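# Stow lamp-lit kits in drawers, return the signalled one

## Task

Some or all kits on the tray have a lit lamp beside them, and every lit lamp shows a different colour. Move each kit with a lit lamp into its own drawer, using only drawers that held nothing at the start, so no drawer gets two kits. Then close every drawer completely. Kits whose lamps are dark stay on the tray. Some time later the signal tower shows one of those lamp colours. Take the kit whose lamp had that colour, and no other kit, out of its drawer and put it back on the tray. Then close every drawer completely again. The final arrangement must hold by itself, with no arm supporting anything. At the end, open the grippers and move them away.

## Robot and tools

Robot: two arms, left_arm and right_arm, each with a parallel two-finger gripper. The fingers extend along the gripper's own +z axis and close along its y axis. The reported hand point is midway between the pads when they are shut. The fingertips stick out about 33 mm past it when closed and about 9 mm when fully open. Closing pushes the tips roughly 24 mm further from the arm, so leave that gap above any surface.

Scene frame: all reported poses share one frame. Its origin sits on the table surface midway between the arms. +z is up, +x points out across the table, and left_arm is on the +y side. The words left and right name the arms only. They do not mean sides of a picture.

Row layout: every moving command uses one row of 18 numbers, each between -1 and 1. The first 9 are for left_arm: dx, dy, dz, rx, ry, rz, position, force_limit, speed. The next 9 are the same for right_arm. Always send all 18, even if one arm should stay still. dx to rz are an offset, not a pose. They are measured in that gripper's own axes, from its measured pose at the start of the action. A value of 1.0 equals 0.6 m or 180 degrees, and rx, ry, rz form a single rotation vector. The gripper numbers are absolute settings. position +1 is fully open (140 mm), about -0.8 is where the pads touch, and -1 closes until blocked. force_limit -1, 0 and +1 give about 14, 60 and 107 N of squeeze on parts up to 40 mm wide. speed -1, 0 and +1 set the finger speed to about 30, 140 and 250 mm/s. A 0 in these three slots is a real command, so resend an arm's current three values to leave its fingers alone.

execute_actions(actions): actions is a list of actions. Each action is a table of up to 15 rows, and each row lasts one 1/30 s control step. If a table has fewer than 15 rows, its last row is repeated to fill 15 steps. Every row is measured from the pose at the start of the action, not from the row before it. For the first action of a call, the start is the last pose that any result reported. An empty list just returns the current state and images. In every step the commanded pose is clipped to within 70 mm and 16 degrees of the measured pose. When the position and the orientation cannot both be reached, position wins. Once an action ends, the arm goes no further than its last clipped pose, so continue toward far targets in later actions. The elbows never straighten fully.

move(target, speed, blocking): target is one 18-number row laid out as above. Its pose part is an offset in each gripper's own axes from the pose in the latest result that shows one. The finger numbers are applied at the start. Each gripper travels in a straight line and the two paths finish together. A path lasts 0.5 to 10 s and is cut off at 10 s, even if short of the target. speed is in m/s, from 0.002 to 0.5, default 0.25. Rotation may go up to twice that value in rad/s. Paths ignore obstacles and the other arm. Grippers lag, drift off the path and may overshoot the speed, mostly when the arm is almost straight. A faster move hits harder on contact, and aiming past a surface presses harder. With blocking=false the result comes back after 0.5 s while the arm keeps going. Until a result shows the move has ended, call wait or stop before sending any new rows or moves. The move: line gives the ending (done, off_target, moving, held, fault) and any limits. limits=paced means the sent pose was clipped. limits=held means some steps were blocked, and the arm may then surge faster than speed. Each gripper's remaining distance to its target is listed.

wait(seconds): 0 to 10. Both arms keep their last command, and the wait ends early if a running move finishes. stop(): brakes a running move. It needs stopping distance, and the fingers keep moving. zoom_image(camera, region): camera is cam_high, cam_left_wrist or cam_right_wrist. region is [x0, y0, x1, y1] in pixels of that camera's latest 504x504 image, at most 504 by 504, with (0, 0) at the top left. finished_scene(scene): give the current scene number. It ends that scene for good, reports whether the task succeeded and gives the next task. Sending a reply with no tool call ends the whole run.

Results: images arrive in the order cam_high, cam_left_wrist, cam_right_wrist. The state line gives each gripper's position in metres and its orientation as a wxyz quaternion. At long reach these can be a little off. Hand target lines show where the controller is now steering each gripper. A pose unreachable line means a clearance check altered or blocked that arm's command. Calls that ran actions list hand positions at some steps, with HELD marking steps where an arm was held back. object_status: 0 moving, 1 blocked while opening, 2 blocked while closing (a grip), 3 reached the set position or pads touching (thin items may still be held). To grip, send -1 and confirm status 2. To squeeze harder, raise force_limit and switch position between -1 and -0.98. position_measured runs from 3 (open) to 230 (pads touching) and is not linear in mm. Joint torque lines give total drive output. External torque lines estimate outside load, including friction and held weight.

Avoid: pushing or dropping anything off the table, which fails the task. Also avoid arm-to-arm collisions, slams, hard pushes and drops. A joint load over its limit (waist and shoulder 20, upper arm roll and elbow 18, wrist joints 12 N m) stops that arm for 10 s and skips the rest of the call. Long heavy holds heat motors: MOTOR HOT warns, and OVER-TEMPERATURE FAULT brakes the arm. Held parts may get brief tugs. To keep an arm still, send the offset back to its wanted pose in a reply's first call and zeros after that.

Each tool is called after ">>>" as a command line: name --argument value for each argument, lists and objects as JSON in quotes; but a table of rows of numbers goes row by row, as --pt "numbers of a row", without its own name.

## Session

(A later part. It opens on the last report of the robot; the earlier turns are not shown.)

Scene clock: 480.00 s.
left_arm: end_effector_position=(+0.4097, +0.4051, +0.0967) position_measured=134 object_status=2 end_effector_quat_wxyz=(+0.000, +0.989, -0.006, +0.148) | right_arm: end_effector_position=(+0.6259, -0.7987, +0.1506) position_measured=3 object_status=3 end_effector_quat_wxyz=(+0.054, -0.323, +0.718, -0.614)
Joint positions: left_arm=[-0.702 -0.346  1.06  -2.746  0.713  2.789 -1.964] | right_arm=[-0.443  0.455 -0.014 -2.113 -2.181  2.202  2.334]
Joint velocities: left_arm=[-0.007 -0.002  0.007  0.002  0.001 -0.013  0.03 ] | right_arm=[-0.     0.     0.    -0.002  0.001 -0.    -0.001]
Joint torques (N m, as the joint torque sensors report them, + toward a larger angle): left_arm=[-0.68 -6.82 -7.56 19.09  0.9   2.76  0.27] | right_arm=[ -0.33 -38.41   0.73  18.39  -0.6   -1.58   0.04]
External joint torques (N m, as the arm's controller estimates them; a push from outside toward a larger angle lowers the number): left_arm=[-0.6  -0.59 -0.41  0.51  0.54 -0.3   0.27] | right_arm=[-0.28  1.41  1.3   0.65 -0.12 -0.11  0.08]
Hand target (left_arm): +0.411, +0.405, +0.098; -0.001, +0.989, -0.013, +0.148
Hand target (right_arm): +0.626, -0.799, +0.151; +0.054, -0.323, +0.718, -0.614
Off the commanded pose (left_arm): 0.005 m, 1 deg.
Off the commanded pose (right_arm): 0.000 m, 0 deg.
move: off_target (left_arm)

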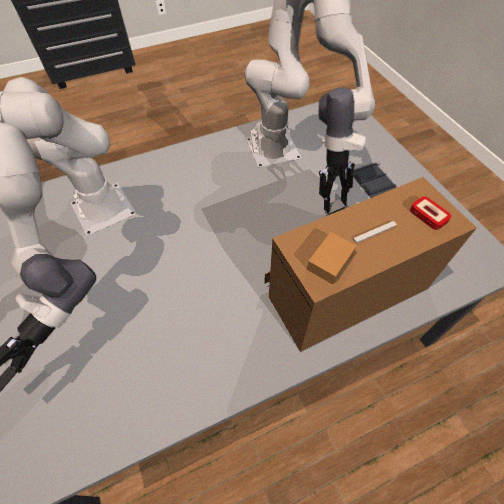

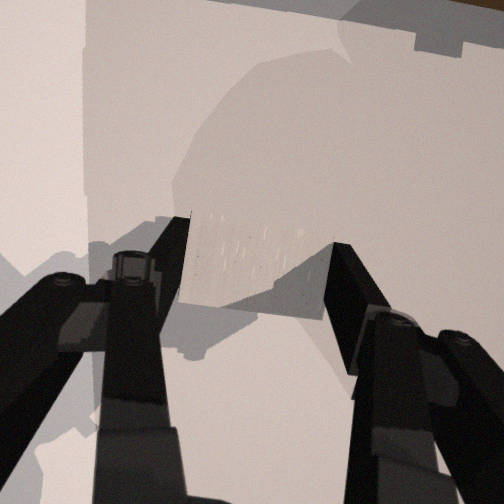

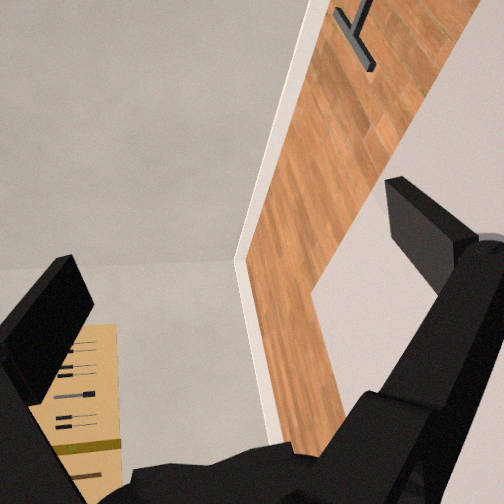

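>>> move --target '[-0.028,0,0.093,0,0,0,-1,0,0,0,0,0,0,0,0,1,0,0]' --speed 0.05

>>> move --target '[0,0,0,0,0,0,0.2,0,0,0,0,0,0,0,0,1,0,0]'

>>> move --target '[0.03,0,-0.1,0,0,0,0.2,0,0,0,0,0,0,0,0,1,0,0]'

>>> move --target '[0.115,0.22,0.085,0,0.06,0,-0.2,0,0,0,0,0,0,0,0,1,0,0]' --speed 0.15

Scene clock: 484.40 s.
left_arm: end_effector_position=(+0.4143, +0.4009, +0.0424) position_measured=134 object_status=2 end_effector_quat_wxyz=(+0.005, +0.988, +0.000, +0.154) | right_arm: end_effector_position=(+0.6259, -0.7987, +0.1506) position_measured=3 object_status=3 end_effector_quat_wxyz=(+0.054, -0.323, +0.718, -0.614)
Joint positions: left_arm=[-1.233 -0.096  1.551 -2.781  0.391  3.075 -1.758] | right_arm=[-0.443  0.455 -0.014 -2.113 -2.181  2.202  2.334]
Joint velocities: left_arm=[-0.055 -0.005  0.059  0.004 -0.     0.004  0.035] | right_arm=[-0.001  0.001 -0.001  0.001  0.001 -0.001  0.   ]
Joint torques (N m, as the joint torque sensors report them, + toward a larger angle): left_arm=[-1.52 -0.22 -1.58 13.64  0.86  1.95  0.34] | right_arm=[ -0.62 -38.54   0.7   18.19  -0.59  -1.6    0.05]
External joint torques (N m, as the arm's controller estimates them; a push from outside toward a larger angle lowers the number): left_arm=[-1.58 -1.19  0.68 -2.52  0.65 -1.16  0.33] | right_arm=[-0.49  1.33  1.36  0.38 -0.12 -0.11  0.09]
Hand target (left_arm): +0.411, +0.401, +0.040; +0.004, +0.989, -0.009, +0.148
Hand target (right_arm): +0.626, -0.799, +0.151; +0.054, -0.323, +0.718, -0.614
Off the commanded pose (left_arm): 0.007 m, 1 deg.
Off the commanded pose (right_arm): 0.000 m, 0 deg.
move: off_target (left_arm)

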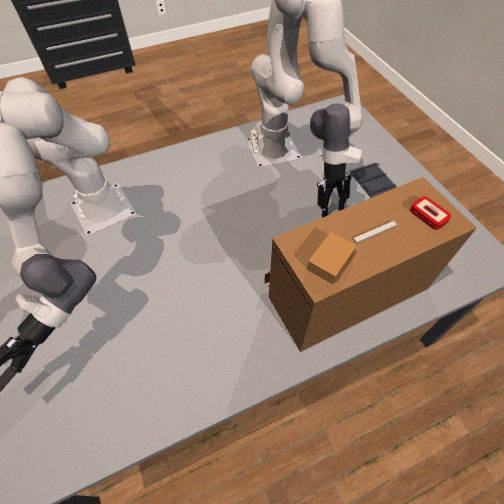

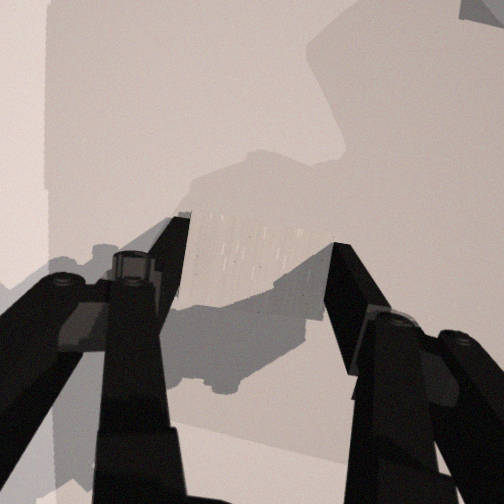

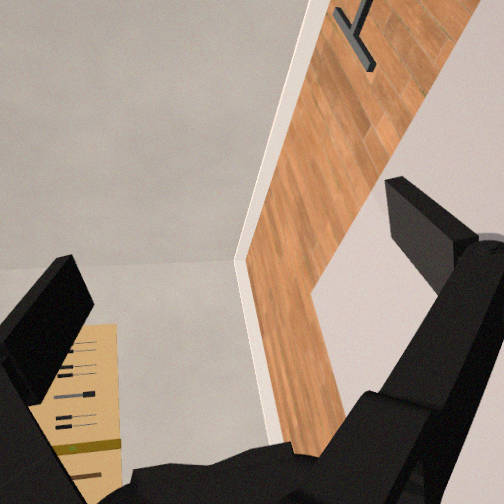

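Scene clock: 484.90 s.
left_arm: end_effector_position=(+0.4148, +0.4009, +0.0427) position_measured=104 object_status=3 end_effector_quat_wxyz=(+0.005, +0.988, -0.000, +0.154) | right_arm: end_effector_position=(+0.6259, -0.7987, +0.1506) position_measured=3 object_status=3 end_effector_quat_wxyz=(+0.054, -0.323, +0.718, -0.614)
Joint positions: left_arm=[-1.233 -0.096  1.551 -2.78   0.391  3.075 -1.758] | right_arm=[-0.443  0.455 -0.014 -2.113 -2.181  2.202  2.334]
Joint velocities: left_arm=[-0.002  0.001 -0.     0.002 -0.001  0.     0.001] | right_arm=[ 0.001  0.001 -0.001  0.001  0.001  0.001 -0.001]
Joint torques (N m, as the joint torque sensors report them, + toward a larger angle): left_arm=[ 0.46  0.41 -3.07 15.23  0.23  3.06  0.07] | right_arm=[ -0.83 -38.57   0.69  18.69  -0.59  -1.56   0.05]
External joint torques (N m, as the arm's controller estimates them; a push from outside toward a larger angle lowers the number): left_arm=[ 0.5  -0.51 -0.74 -1.02  0.02 -0.08  0.06] | right_arm=[-0.82  1.37  1.23  0.85 -0.11 -0.08  0.09]
Hand target (left_arm): +0.414, +0.401, +0.042; +0.005, +0.988, +0.000, +0.154
Hand target (right_arm): +0.626, -0.799, +0.151; +0.054, -0.323, +0.718, -0.614
Off the commanded pose (left_arm): 0.001 m, 0 deg.
Off the commanded pose (right_arm): 0.000 m, 0 deg.
move: done

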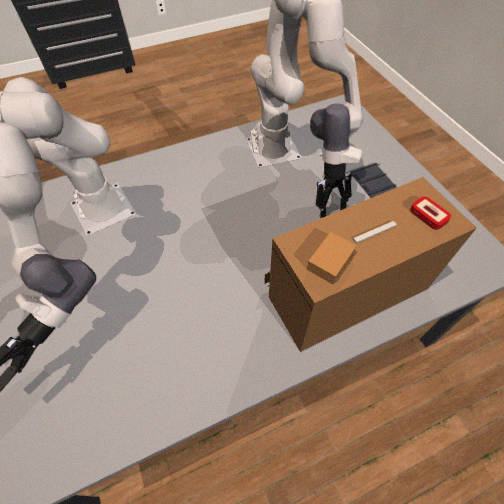

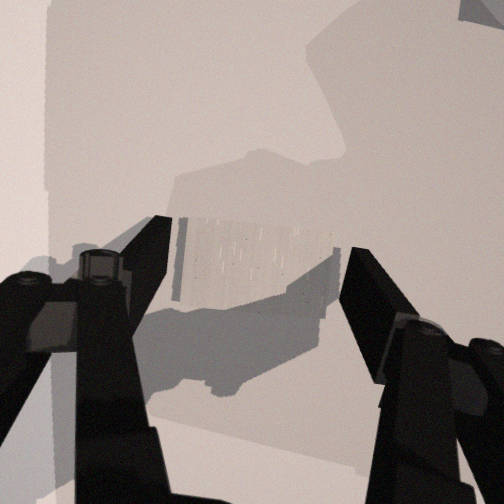

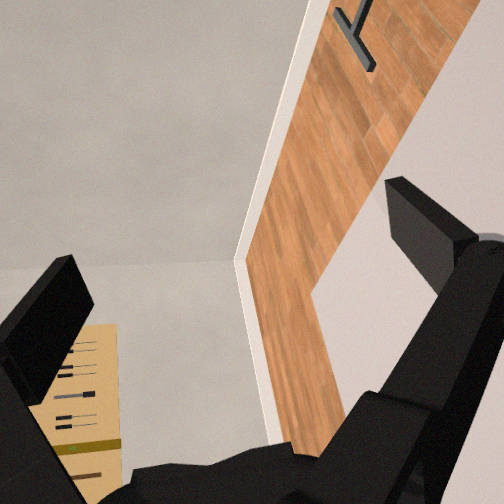

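Scene clock: 486.27 s.
left_arm: end_effector_position=(+0.4152, +0.4051, +0.1065) position_measured=104 object_status=3 end_effector_quat_wxyz=(+0.002, +0.988, -0.005, +0.157) | right_arm: end_effector_position=(+0.6259, -0.7987, +0.1506) position_measured=3 object_status=3 end_effector_quat_wxyz=(+0.054, -0.323, +0.718, -0.614)
Joint positions: left_arm=[-0.649 -0.351  1.001 -2.745  0.681  2.793 -1.942] | right_arm=[-0.443  0.455 -0.014 -2.113 -2.181  2.202  2.334]
Joint velocities: left_arm=[ 0.004  0.001 -0.005 -0.001 -0.001 -0.005 -0.026] | right_arm=[-0.001  0.    -0.001 -0.002 -0.    -0.    -0.002]
Joint torques (N m, as the joint torque sensors report them, + toward a larger angle): left_arm=[ 1.53 -6.23 -9.22 17.05 -0.69  2.65 -0.03] | right_arm=[ -0.56 -38.48   0.39  18.18  -0.61  -1.58   0.08]
External joint torques (N m, as the arm's controller estimates them; a push from outside toward a larger angle lowers the number): left_arm=[ 1.54  1.03 -2.29 -1.93 -1.05 -0.44 -0.04] | right_arm=[-0.52  1.36  0.97  0.43 -0.13 -0.11  0.12]
Hand target (left_arm): +0.413, +0.406, +0.104; +0.002, +0.988, +0.003, +0.153
Hand target (right_arm): +0.626, -0.799, +0.151; +0.054, -0.323, +0.718, -0.614
Off the commanded pose (left_arm): 0.004 m, 1 deg.
Off the commanded pose (right_arm): 0.000 m, 0 deg.
move: off_target (left_arm)

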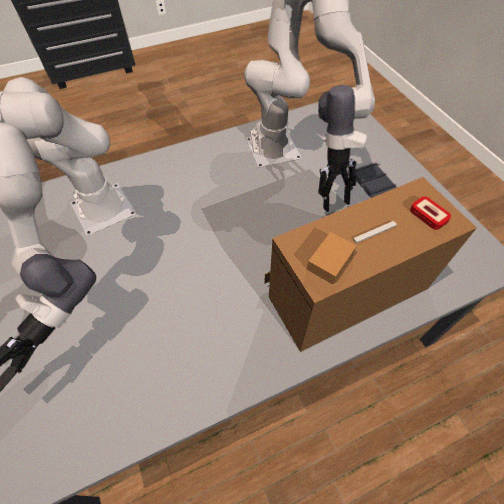

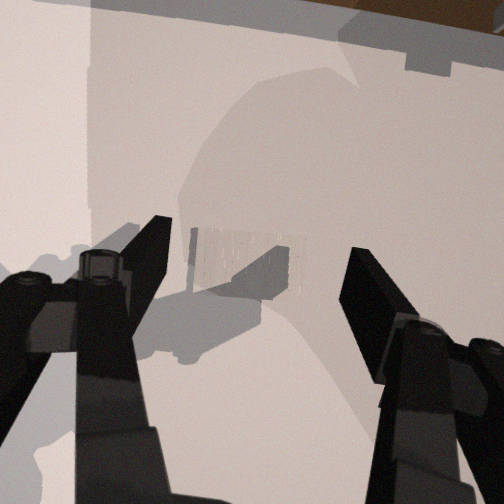

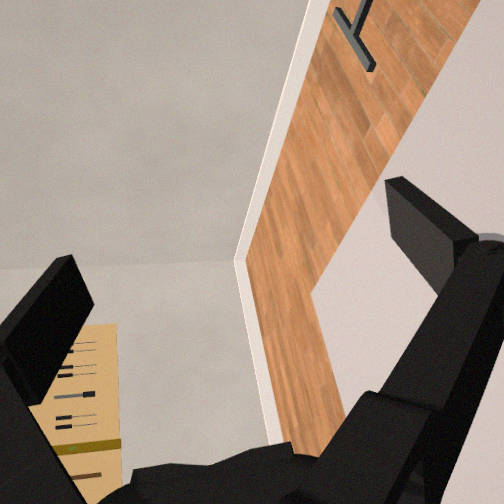

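Scene clock: 488.07 s.
left_arm: end_effector_position=(+0.4922, +0.2654, +0.0780) position_measured=154 object_status=3 end_effector_quat_wxyz=(+0.006, +0.969, -0.014, +0.245) | right_arm: end_effector_position=(+0.6259, -0.7987, +0.1506) position_measured=3 object_status=3 end_effector_quat_wxyz=(+0.054, -0.323, +0.718, -0.614)
Joint positions: left_arm=[-0.895  0.123  0.899 -2.648  0.477  3.226 -2.185] | right_arm=[-0.443  0.455 -0.014 -2.113 -2.181  2.202  2.334]
Joint velocities: left_arm=[-0.044  0.006  0.04   0.    -0.004  0.014 -0.023] | right_arm=[ 0.001 -0.001  0.    -0.001 -0.     0.001  0.001]
Joint torques (N m, as the joint torque sensors report them, + toward a larger angle): left_arm=[ -0.68 -17.3    3.02  18.09  -1.55   3.58  -0.15] | right_arm=[ -0.29 -38.56   0.55  18.23  -0.57  -1.55   0.05]
External joint torques (N m, as the arm's controller estimates them; a push from outside toward a larger angle lowers the number): left_arm=[-0.75  1.62  0.45  0.75 -1.08  0.43 -0.16] | right_arm=[-0.35  1.4   1.02  0.42 -0.1  -0.08  0.09]
Hand target (left_arm): +0.494, +0.265, +0.079; +0.008, +0.969, -0.007, +0.247
Hand target (right_arm): +0.626, -0.799, +0.151; +0.054, -0.323, +0.718, -0.614
Off the commanded pose (left_arm): 0.008 m, 1 deg.
Off the commanded pose (right_arm): 0.000 m, 0 deg.
move: off_target (left_arm)

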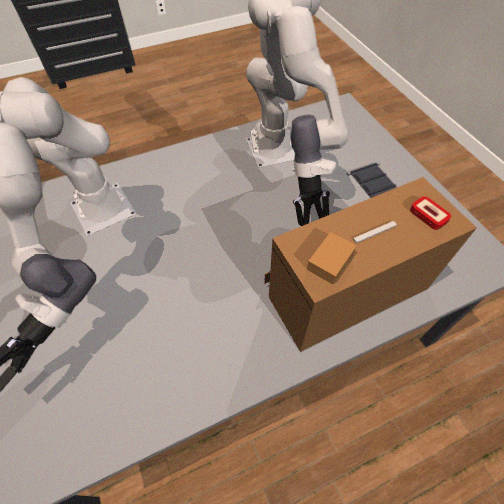

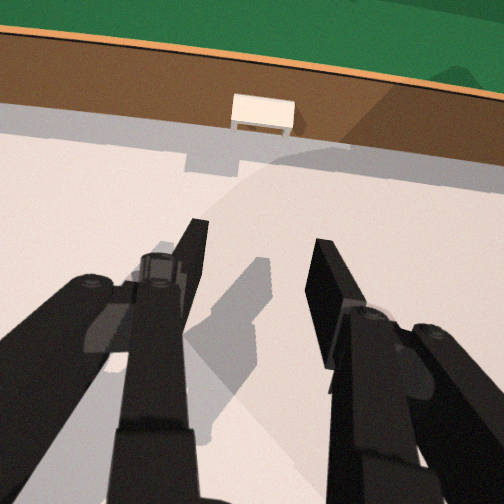

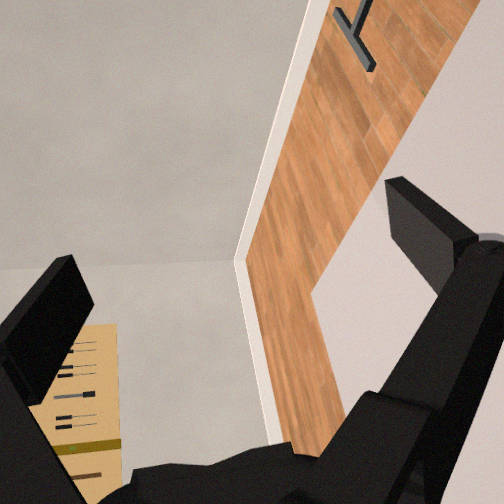

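>>> move --target '[0.056,-0.008,0.054,0,0,0,-0.2,0,0,0,0,0,0,0,0,1,0,0]' --speed 0.08

Scene clock: 490.10 s.
left_arm: end_effector_position=(+0.5355, +0.2676, +0.0628) position_measured=154 object_status=3 end_effector_quat_wxyz=(+0.009, +0.970, -0.004, +0.244) | right_arm: end_effector_position=(+0.6259, -0.7987, +0.1506) position_measured=3 object_status=3 end_effector_quat_wxyz=(+0.054, -0.323, +0.718, -0.614)
Joint positions: left_arm=[-0.365  0.227  0.382 -2.512  0.431  3.224 -2.147] | right_arm=[-0.443  0.455 -0.014 -2.113 -2.181  2.202  2.334]
Joint velocities: left_arm=[ 0.153 -0.011 -0.146  0.009  0.007 -0.022  0.036] | right_arm=[ 0.    -0.001 -0.002 -0.     0.001 -0.    -0.   ]
Joint torques (N m, as the joint torque sensors report them, + toward a larger angle): left_arm=[  2.19 -30.12  -0.01  18.45   0.62   2.63   0.4 ] | right_arm=[ -0.62 -38.47   0.62  18.34  -0.62  -1.61   0.05]
External joint torques (N m, as the arm's controller estimates them; a push from outside toward a larger angle lowers the number): left_arm=[ 2.51  0.44 -2.15  1.06  0.97 -0.58  0.38] | right_arm=[-0.5   1.4   1.27  0.55 -0.15 -0.12  0.09]
Hand target (left_arm): +0.536, +0.268, +0.064; +0.007, +0.970, -0.013, +0.244
Hand target (right_arm): +0.626, -0.799, +0.151; +0.054, -0.323, +0.718, -0.614
Off the commanded pose (left_arm): 0.003 m, 1 deg.
Off the commanded pose (right_arm): 0.000 m, 0 deg.
move: done

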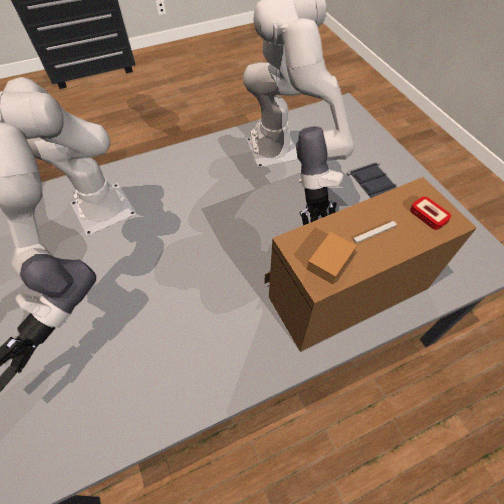

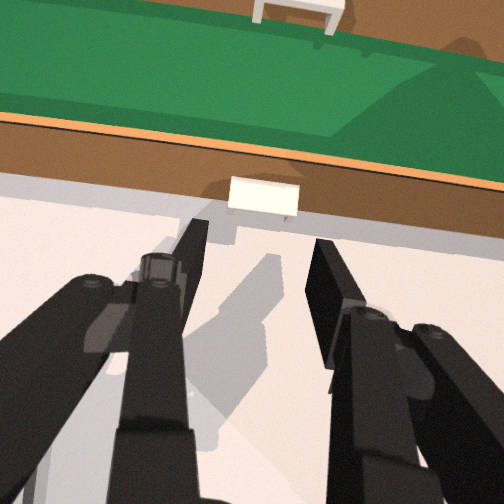

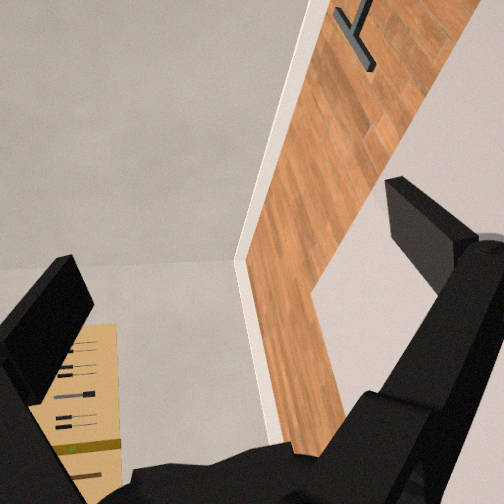

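>>> move --target '[0.025,0,0.011,0,0,0,-0.2,0,0,0,0,0,0,0,0,1,0,0]' --speed 0.06

>>> move --target '[0,0,0,0,0,0,-1,0,0,0,0,0,0,0,0,1,0,0]'

>>> move --target '[-0.125,0.004,-0.066,0,0,0,-1,0,0,0,0,0,0,0,0,1,0,0]' --speed 0.08

Scene clock: 492.50 s.
left_arm: end_effector_position=(+0.5497, +0.2655, +0.0637) position_measured=154 object_status=3 end_effector_quat_wxyz=(+0.011, +0.970, -0.005, +0.244) | right_arm: end_effector_position=(+0.6259, -0.7987, +0.1506) position_measured=3 object_status=3 end_effector_quat_wxyz=(+0.054, -0.323, +0.718, -0.614)
Joint positions: left_arm=[-0.272  0.247  0.289 -2.466  0.425  3.202 -2.135] | right_arm=[-0.443  0.455 -0.014 -2.113 -2.181  2.202  2.334]
Joint velocities: left_arm=[ 0.039  0.    -0.039  0.009  0.    -0.017  0.001] | right_arm=[-0.    -0.    -0.    -0.001 -0.001  0.     0.   ]
Joint torques (N m, as the joint torque sensors report them, + toward a larger angle): left_arm=[  1.59 -30.4    0.9   20.68  -0.72   3.14   0.28] | right_arm=[ -0.65 -38.5    0.88  18.41  -0.54  -1.59   0.07]
External joint torques (N m, as the arm's controller estimates them; a push from outside toward a larger angle lowers the number): left_arm=[ 1.6   2.15 -1.12  2.94 -0.41 -0.06  0.27] | right_arm=[-0.63  1.38  1.44  0.64 -0.07 -0.11  0.11]
Hand target (left_arm): +0.552, +0.267, +0.064; +0.010, +0.970, -0.004, +0.245
Hand target (right_arm): +0.626, -0.799, +0.151; +0.054, -0.323, +0.718, -0.614
Off the commanded pose (left_arm): 0.003 m, 0 deg.
Off the commanded pose (right_arm): 0.000 m, 0 deg.
move: done

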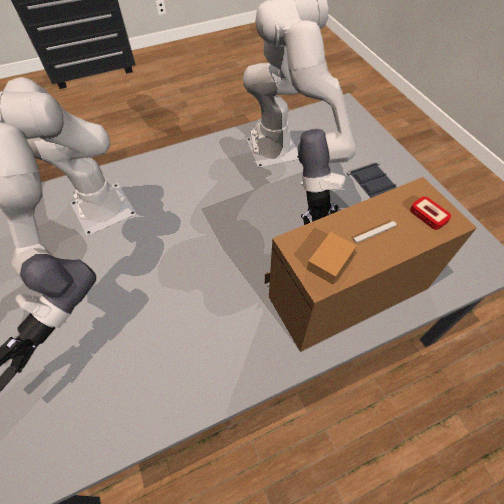

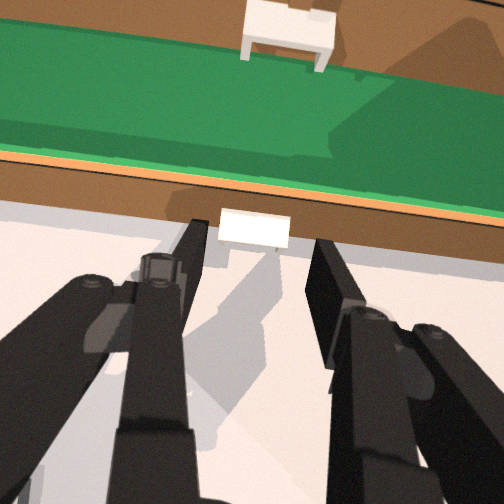

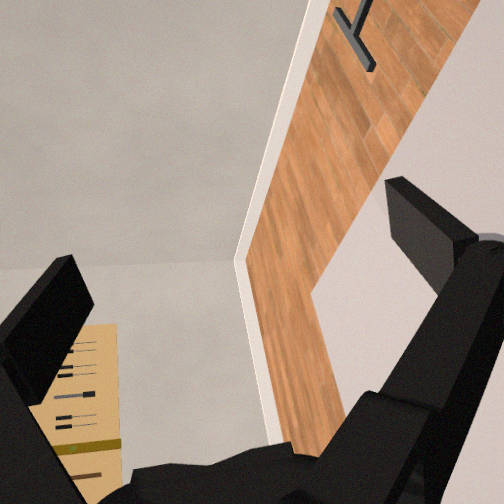

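Scene clock: 493.00 s.
left_arm: end_effector_position=(+0.5501, +0.2704, +0.0637) position_measured=193 object_status=2 end_effector_quat_wxyz=(+0.009, +0.970, -0.001, +0.244) | right_arm: end_effector_position=(+0.6259, -0.7987, +0.1506) position_measured=3 object_status=3 end_effector_quat_wxyz=(+0.054, -0.323, +0.718, -0.614)
Joint positions: left_arm=[-0.269  0.247  0.293 -2.466  0.425  3.199 -2.135] | right_arm=[-0.443  0.455 -0.014 -2.113 -2.181  2.202  2.334]
Joint velocities: left_arm=[ 0.     0.    -0.001  0.001 -0.     0.001  0.   ] | right_arm=[-0.001 -0.    -0.001  0.    -0.001  0.     0.001]
Joint torques (N m, as the joint torque sensors report them, + toward a larger angle): left_arm=[ -2.47 -30.94  -0.76  17.66  -0.35   3.52   0.09] | right_arm=[ -0.44 -38.59   0.66  18.36  -0.61  -1.57   0.04]
External joint torques (N m, as the arm's controller estimates them; a push from outside toward a larger angle lowers the number): left_arm=[-2.47  1.55 -2.77 -0.16 -0.03  0.31  0.07] | right_arm=[-0.5   1.3   1.14  0.54 -0.13 -0.1   0.08]
Hand target (left_arm): +0.550, +0.266, +0.064; +0.011, +0.970, -0.005, +0.244
Hand target (right_arm): +0.626, -0.799, +0.151; +0.054, -0.323, +0.718, -0.614
Off the commanded pose (left_arm): 0.005 m, 0 deg.
Off the commanded pose (right_arm): 0.000 m, 0 deg.
move: off_target (left_arm)

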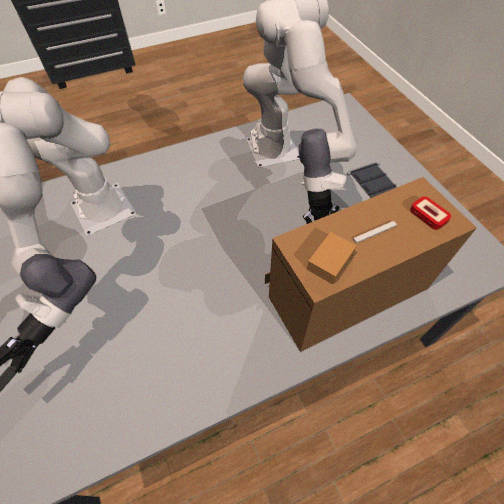

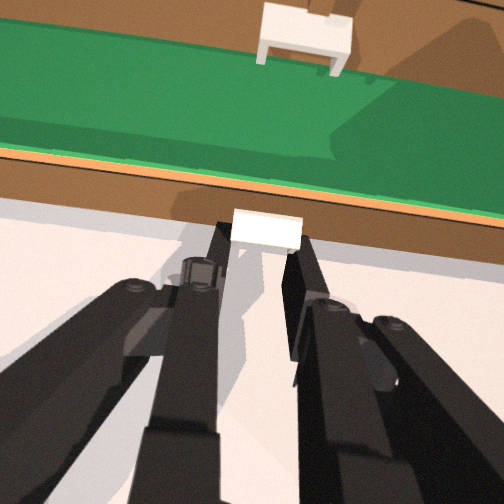

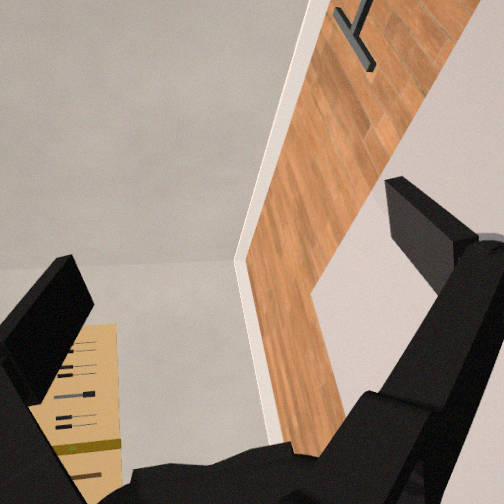

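Scene clock: 494.80 s.
left_arm: end_effector_position=(+0.4690, +0.2694, +0.0665) position_measured=193 object_status=2 end_effector_quat_wxyz=(+0.006, +0.969, -0.007, +0.247) | right_arm: end_effector_position=(+0.6259, -0.7987, +0.1506) position_measured=3 object_status=3 end_effector_quat_wxyz=(+0.054, -0.323, +0.718, -0.614)
Joint positions: left_arm=[-1.146  0.151  1.139 -2.726  0.43   3.3   -2.179] | right_arm=[-0.443  0.455 -0.014 -2.113 -2.181  2.202  2.334]
Joint velocities: left_arm=[-0.14   0.031  0.115 -0.011 -0.032  0.014 -0.016] | right_arm=[ 0.     0.002  0.     0.    -0.    -0.    -0.   ]
Joint torques (N m, as the joint torque sensors report them, + toward a larger angle): left_arm=[ -1.89 -13.21   3.6   12.66  -1.41   3.39   0.16] | right_arm=[ -0.35 -38.6    0.65  18.31  -0.58  -1.56   0.03]
External joint torques (N m, as the arm's controller estimates them; a push from outside toward a larger angle lowers the number): left_arm=[-2.09  0.33  0.06 -3.52 -0.86  0.2   0.15] | right_arm=[-0.41  1.29  1.13  0.5  -0.1  -0.09  0.07]
Hand target (left_arm): +0.467, +0.269, +0.065; +0.006, +0.969, -0.003, +0.246
Hand target (right_arm): +0.626, -0.799, +0.151; +0.054, -0.323, +0.718, -0.614
Off the commanded pose (left_arm): 0.005 m, 1 deg.
Off the commanded pose (right_arm): 0.000 m, 0 deg.
move: off_target (left_arm)

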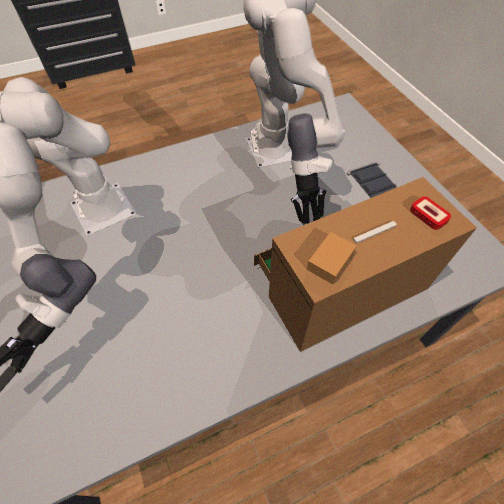

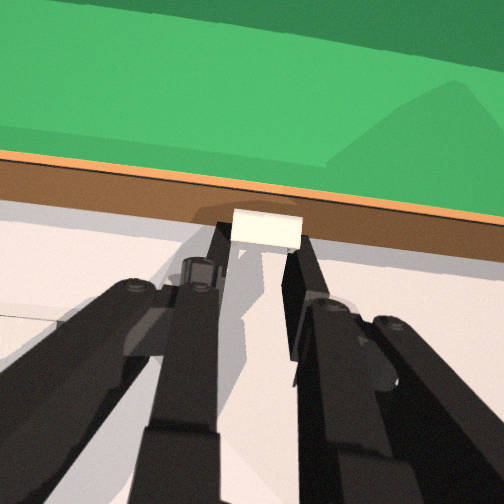

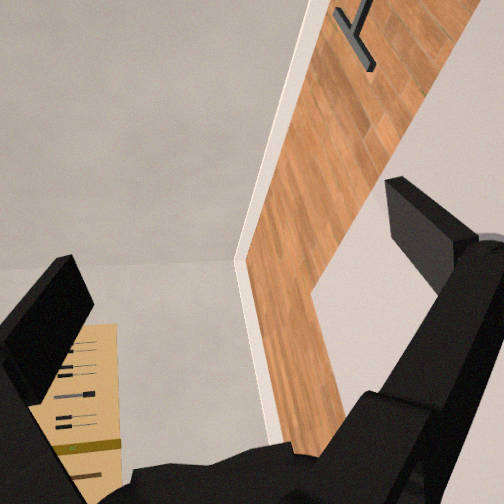

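>>> move --target '[0,0,0,0,0,0,-0.2,0,0,0,0,0,0,0,0,1,0,0]'

>>> move --target '[-0.02,0,-0.15,0,-0.062,0,0.2,0,0,0,0,0,0,0,0,1,0,0]' --speed 0.15

>>> move --target '[-0.025,-0.22,0.035,0,0,0,0.2,0,0,0,0,0,0,0,0,1,0,0]'

Scene clock: 496.73 s.
left_arm: end_effector_position=(+0.4686, +0.2697, +0.0661) position_measured=154 object_status=3 end_effector_quat_wxyz=(+0.006, +0.969, -0.005, +0.247) | right_arm: end_effector_position=(+0.6259, -0.7987, +0.1506) position_measured=3 object_status=3 end_effector_quat_wxyz=(+0.054, -0.323, +0.718, -0.614)
Joint positions: left_arm=[-1.15   0.153  1.142 -2.727  0.427  3.302 -2.182] | right_arm=[-0.443  0.455 -0.014 -2.113 -2.181  2.202  2.334]
Joint velocities: left_arm=[ 0.002  0.    -0.002  0.     0.001 -0.    -0.001] | right_arm=[-0.001  0.001  0.    -0.     0.     0.     0.002]
Joint torques (N m, as the joint torque sensors report them, + toward a larger angle): left_arm=[  1.83 -14.08   2.01  16.14   0.22   2.98   0.2 ] | right_arm=[ -0.68 -38.53   0.68  18.27  -0.61  -1.59   0.06]
External joint torques (N m, as the arm's controller estimates them; a push from outside toward a larger angle lowers the number): left_arm=[ 1.85 -0.89 -1.44  0.01  0.76 -0.18  0.18] | right_arm=[-0.67  1.4   1.22  0.44 -0.14 -0.11  0.1 ]
Hand target (left_arm): +0.469, +0.269, +0.067; +0.006, +0.969, -0.007, +0.247
Hand target (right_arm): +0.626, -0.799, +0.151; +0.054, -0.323, +0.718, -0.614
Off the commanded pose (left_arm): 0.001 m, 0 deg.
Off the commanded pose (right_arm): 0.000 m, 0 deg.
move: done

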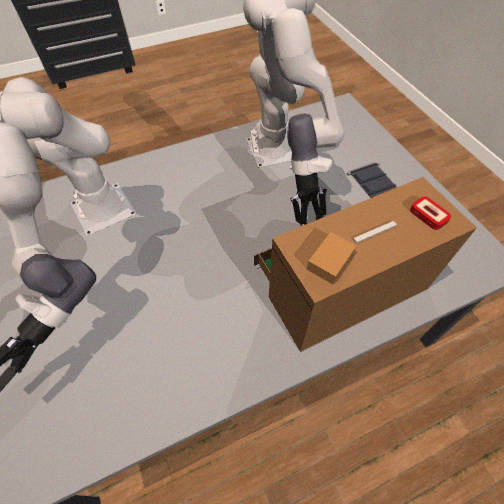

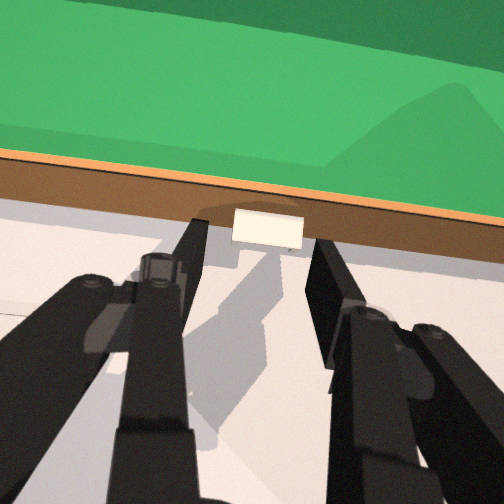

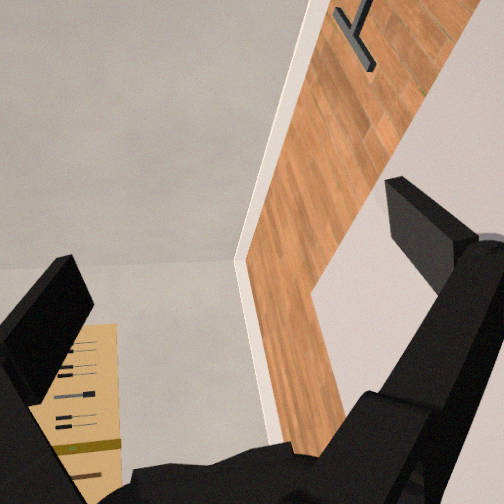

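Scene clock: 498.27 s.
left_arm: end_effector_position=(+0.4170, +0.2759, +0.1425) position_measured=104 object_status=3 end_effector_quat_wxyz=(+0.001, +0.987, -0.008, +0.157) | right_arm: end_effector_position=(+0.6259, -0.7987, +0.1506) position_measured=3 object_status=3 end_effector_quat_wxyz=(+0.054, -0.323, +0.718, -0.614)
Joint positions: left_arm=[-0.823 -0.387  0.809 -2.687  0.698  2.637 -2.278] | right_arm=[-0.443  0.455 -0.014 -2.113 -2.181  2.202  2.334]
Joint velocities: left_arm=[ 0.    -0.     0.001  0.002 -0.    -0.012 -0.017] | right_arm=[-0.002 -0.     0.001  0.    -0.001  0.001  0.001]
Joint torques (N m, as the joint torque sensors report them, + toward a larger angle): left_arm=[ 1.43 -8.93 -8.55 21.85 -0.79  2.49 -0.13] | right_arm=[ -0.46 -38.49   0.46  18.43  -0.56  -1.59   0.09]
External joint torques (N m, as the arm's controller estimates them; a push from outside toward a larger angle lowers the number): left_arm=[ 1.36  1.14 -1.78  0.88 -1.18 -0.47 -0.14] | right_arm=[-0.31  1.43  1.13  0.59 -0.08 -0.1   0.13]
Hand target (left_arm): +0.417, +0.277, +0.143; +0.001, +0.988, -0.001, +0.156
Hand target (right_arm): +0.626, -0.799, +0.151; +0.054, -0.323, +0.718, -0.614
Off the commanded pose (left_arm): 0.006 m, 1 deg.
Off the commanded pose (right_arm): 0.000 m, 0 deg.
move: off_target (left_arm)

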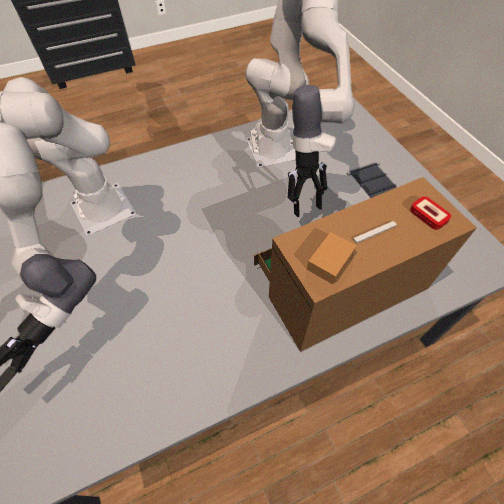

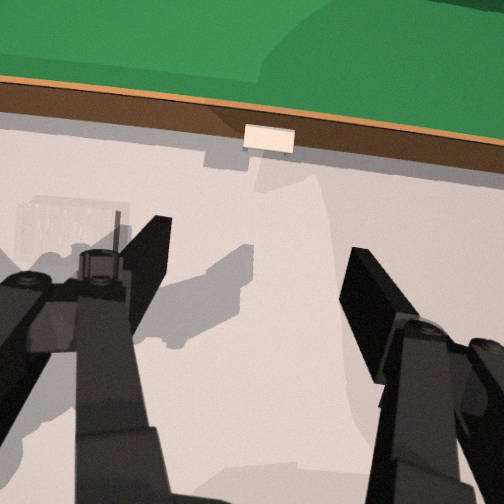

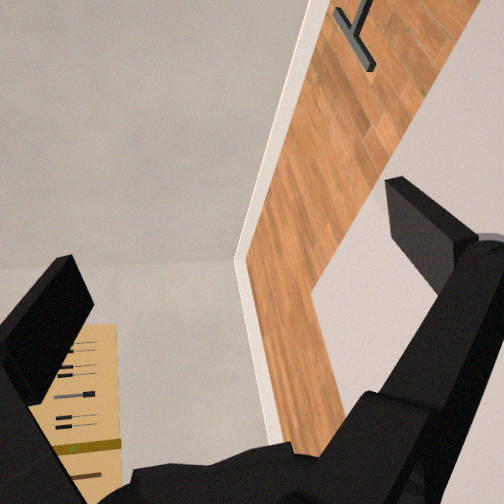

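Scene clock: 499.67 s.
left_arm: end_effector_position=(+0.4095, +0.4103, +0.1146) position_measured=104 object_status=3 end_effector_quat_wxyz=(+0.001, +0.988, +0.000, +0.155) | right_arm: end_effector_position=(+0.6259, -0.7987, +0.1506) position_measured=3 object_status=3 end_effector_quat_wxyz=(+0.054, -0.323, +0.718, -0.614)
Joint positions: left_arm=[-0.731 -0.474  1.105 -2.731  0.855  2.684 -2.059] | right_arm=[-0.443  0.455 -0.014 -2.113 -2.181  2.202  2.334]
Joint velocities: left_arm=[-0.001  0.001  0.001  0.    -0.001 -0.     0.029] | right_arm=[-0.001 -0.001 -0.001 -0.001  0.002  0.    -0.   ]
Joint torques (N m, as the joint torque sensors report them, + toward a larger angle): left_arm=[-0.68 -3.69 -9.7  19.59  1.32  2.64  0.29] | right_arm=[ -0.55 -38.71   0.63  18.29  -0.59  -1.56   0.07]
External joint torques (N m, as the arm's controller estimates them; a push from outside toward a larger angle lowers the number): left_arm=[-0.71 -0.63  0.07  1.    0.9  -0.39  0.29] | right_arm=[-0.5   1.25  1.22  0.46 -0.12 -0.08  0.11]
Hand target (left_arm): +0.410, +0.411, +0.115; -0.001, +0.988, -0.007, +0.155
Hand target (right_arm): +0.626, -0.799, +0.151; +0.054, -0.323, +0.718, -0.614
Off the commanded pose (left_arm): 0.004 m, 1 deg.
Off the commanded pose (right_arm): 0.000 m, 0 deg.
move: off_target (left_arm)

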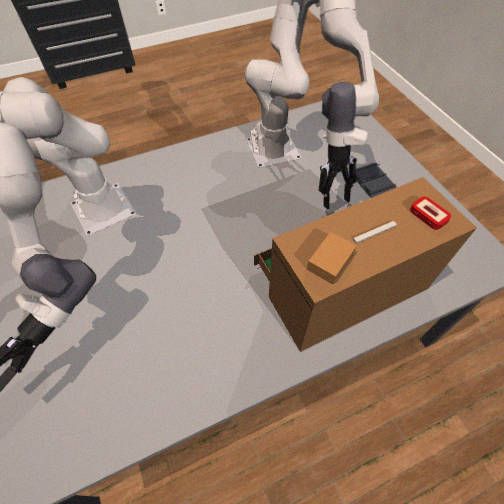

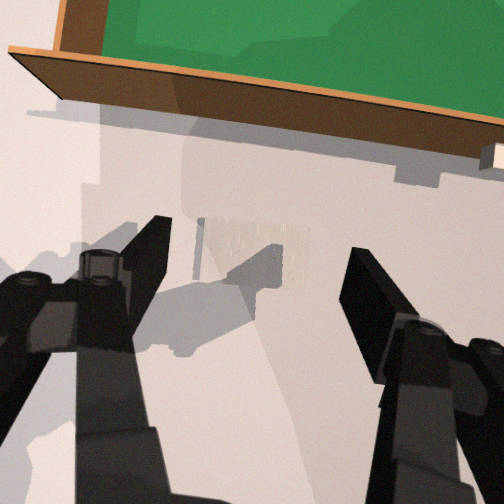

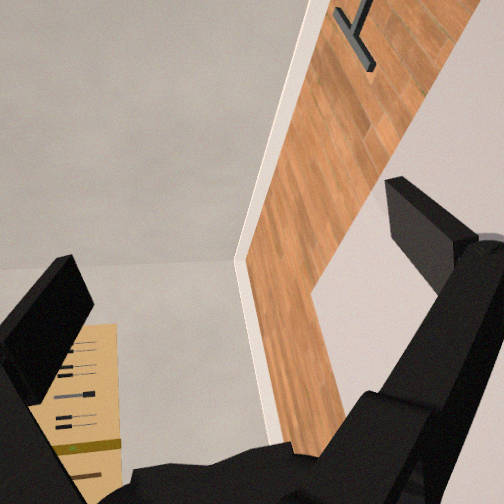

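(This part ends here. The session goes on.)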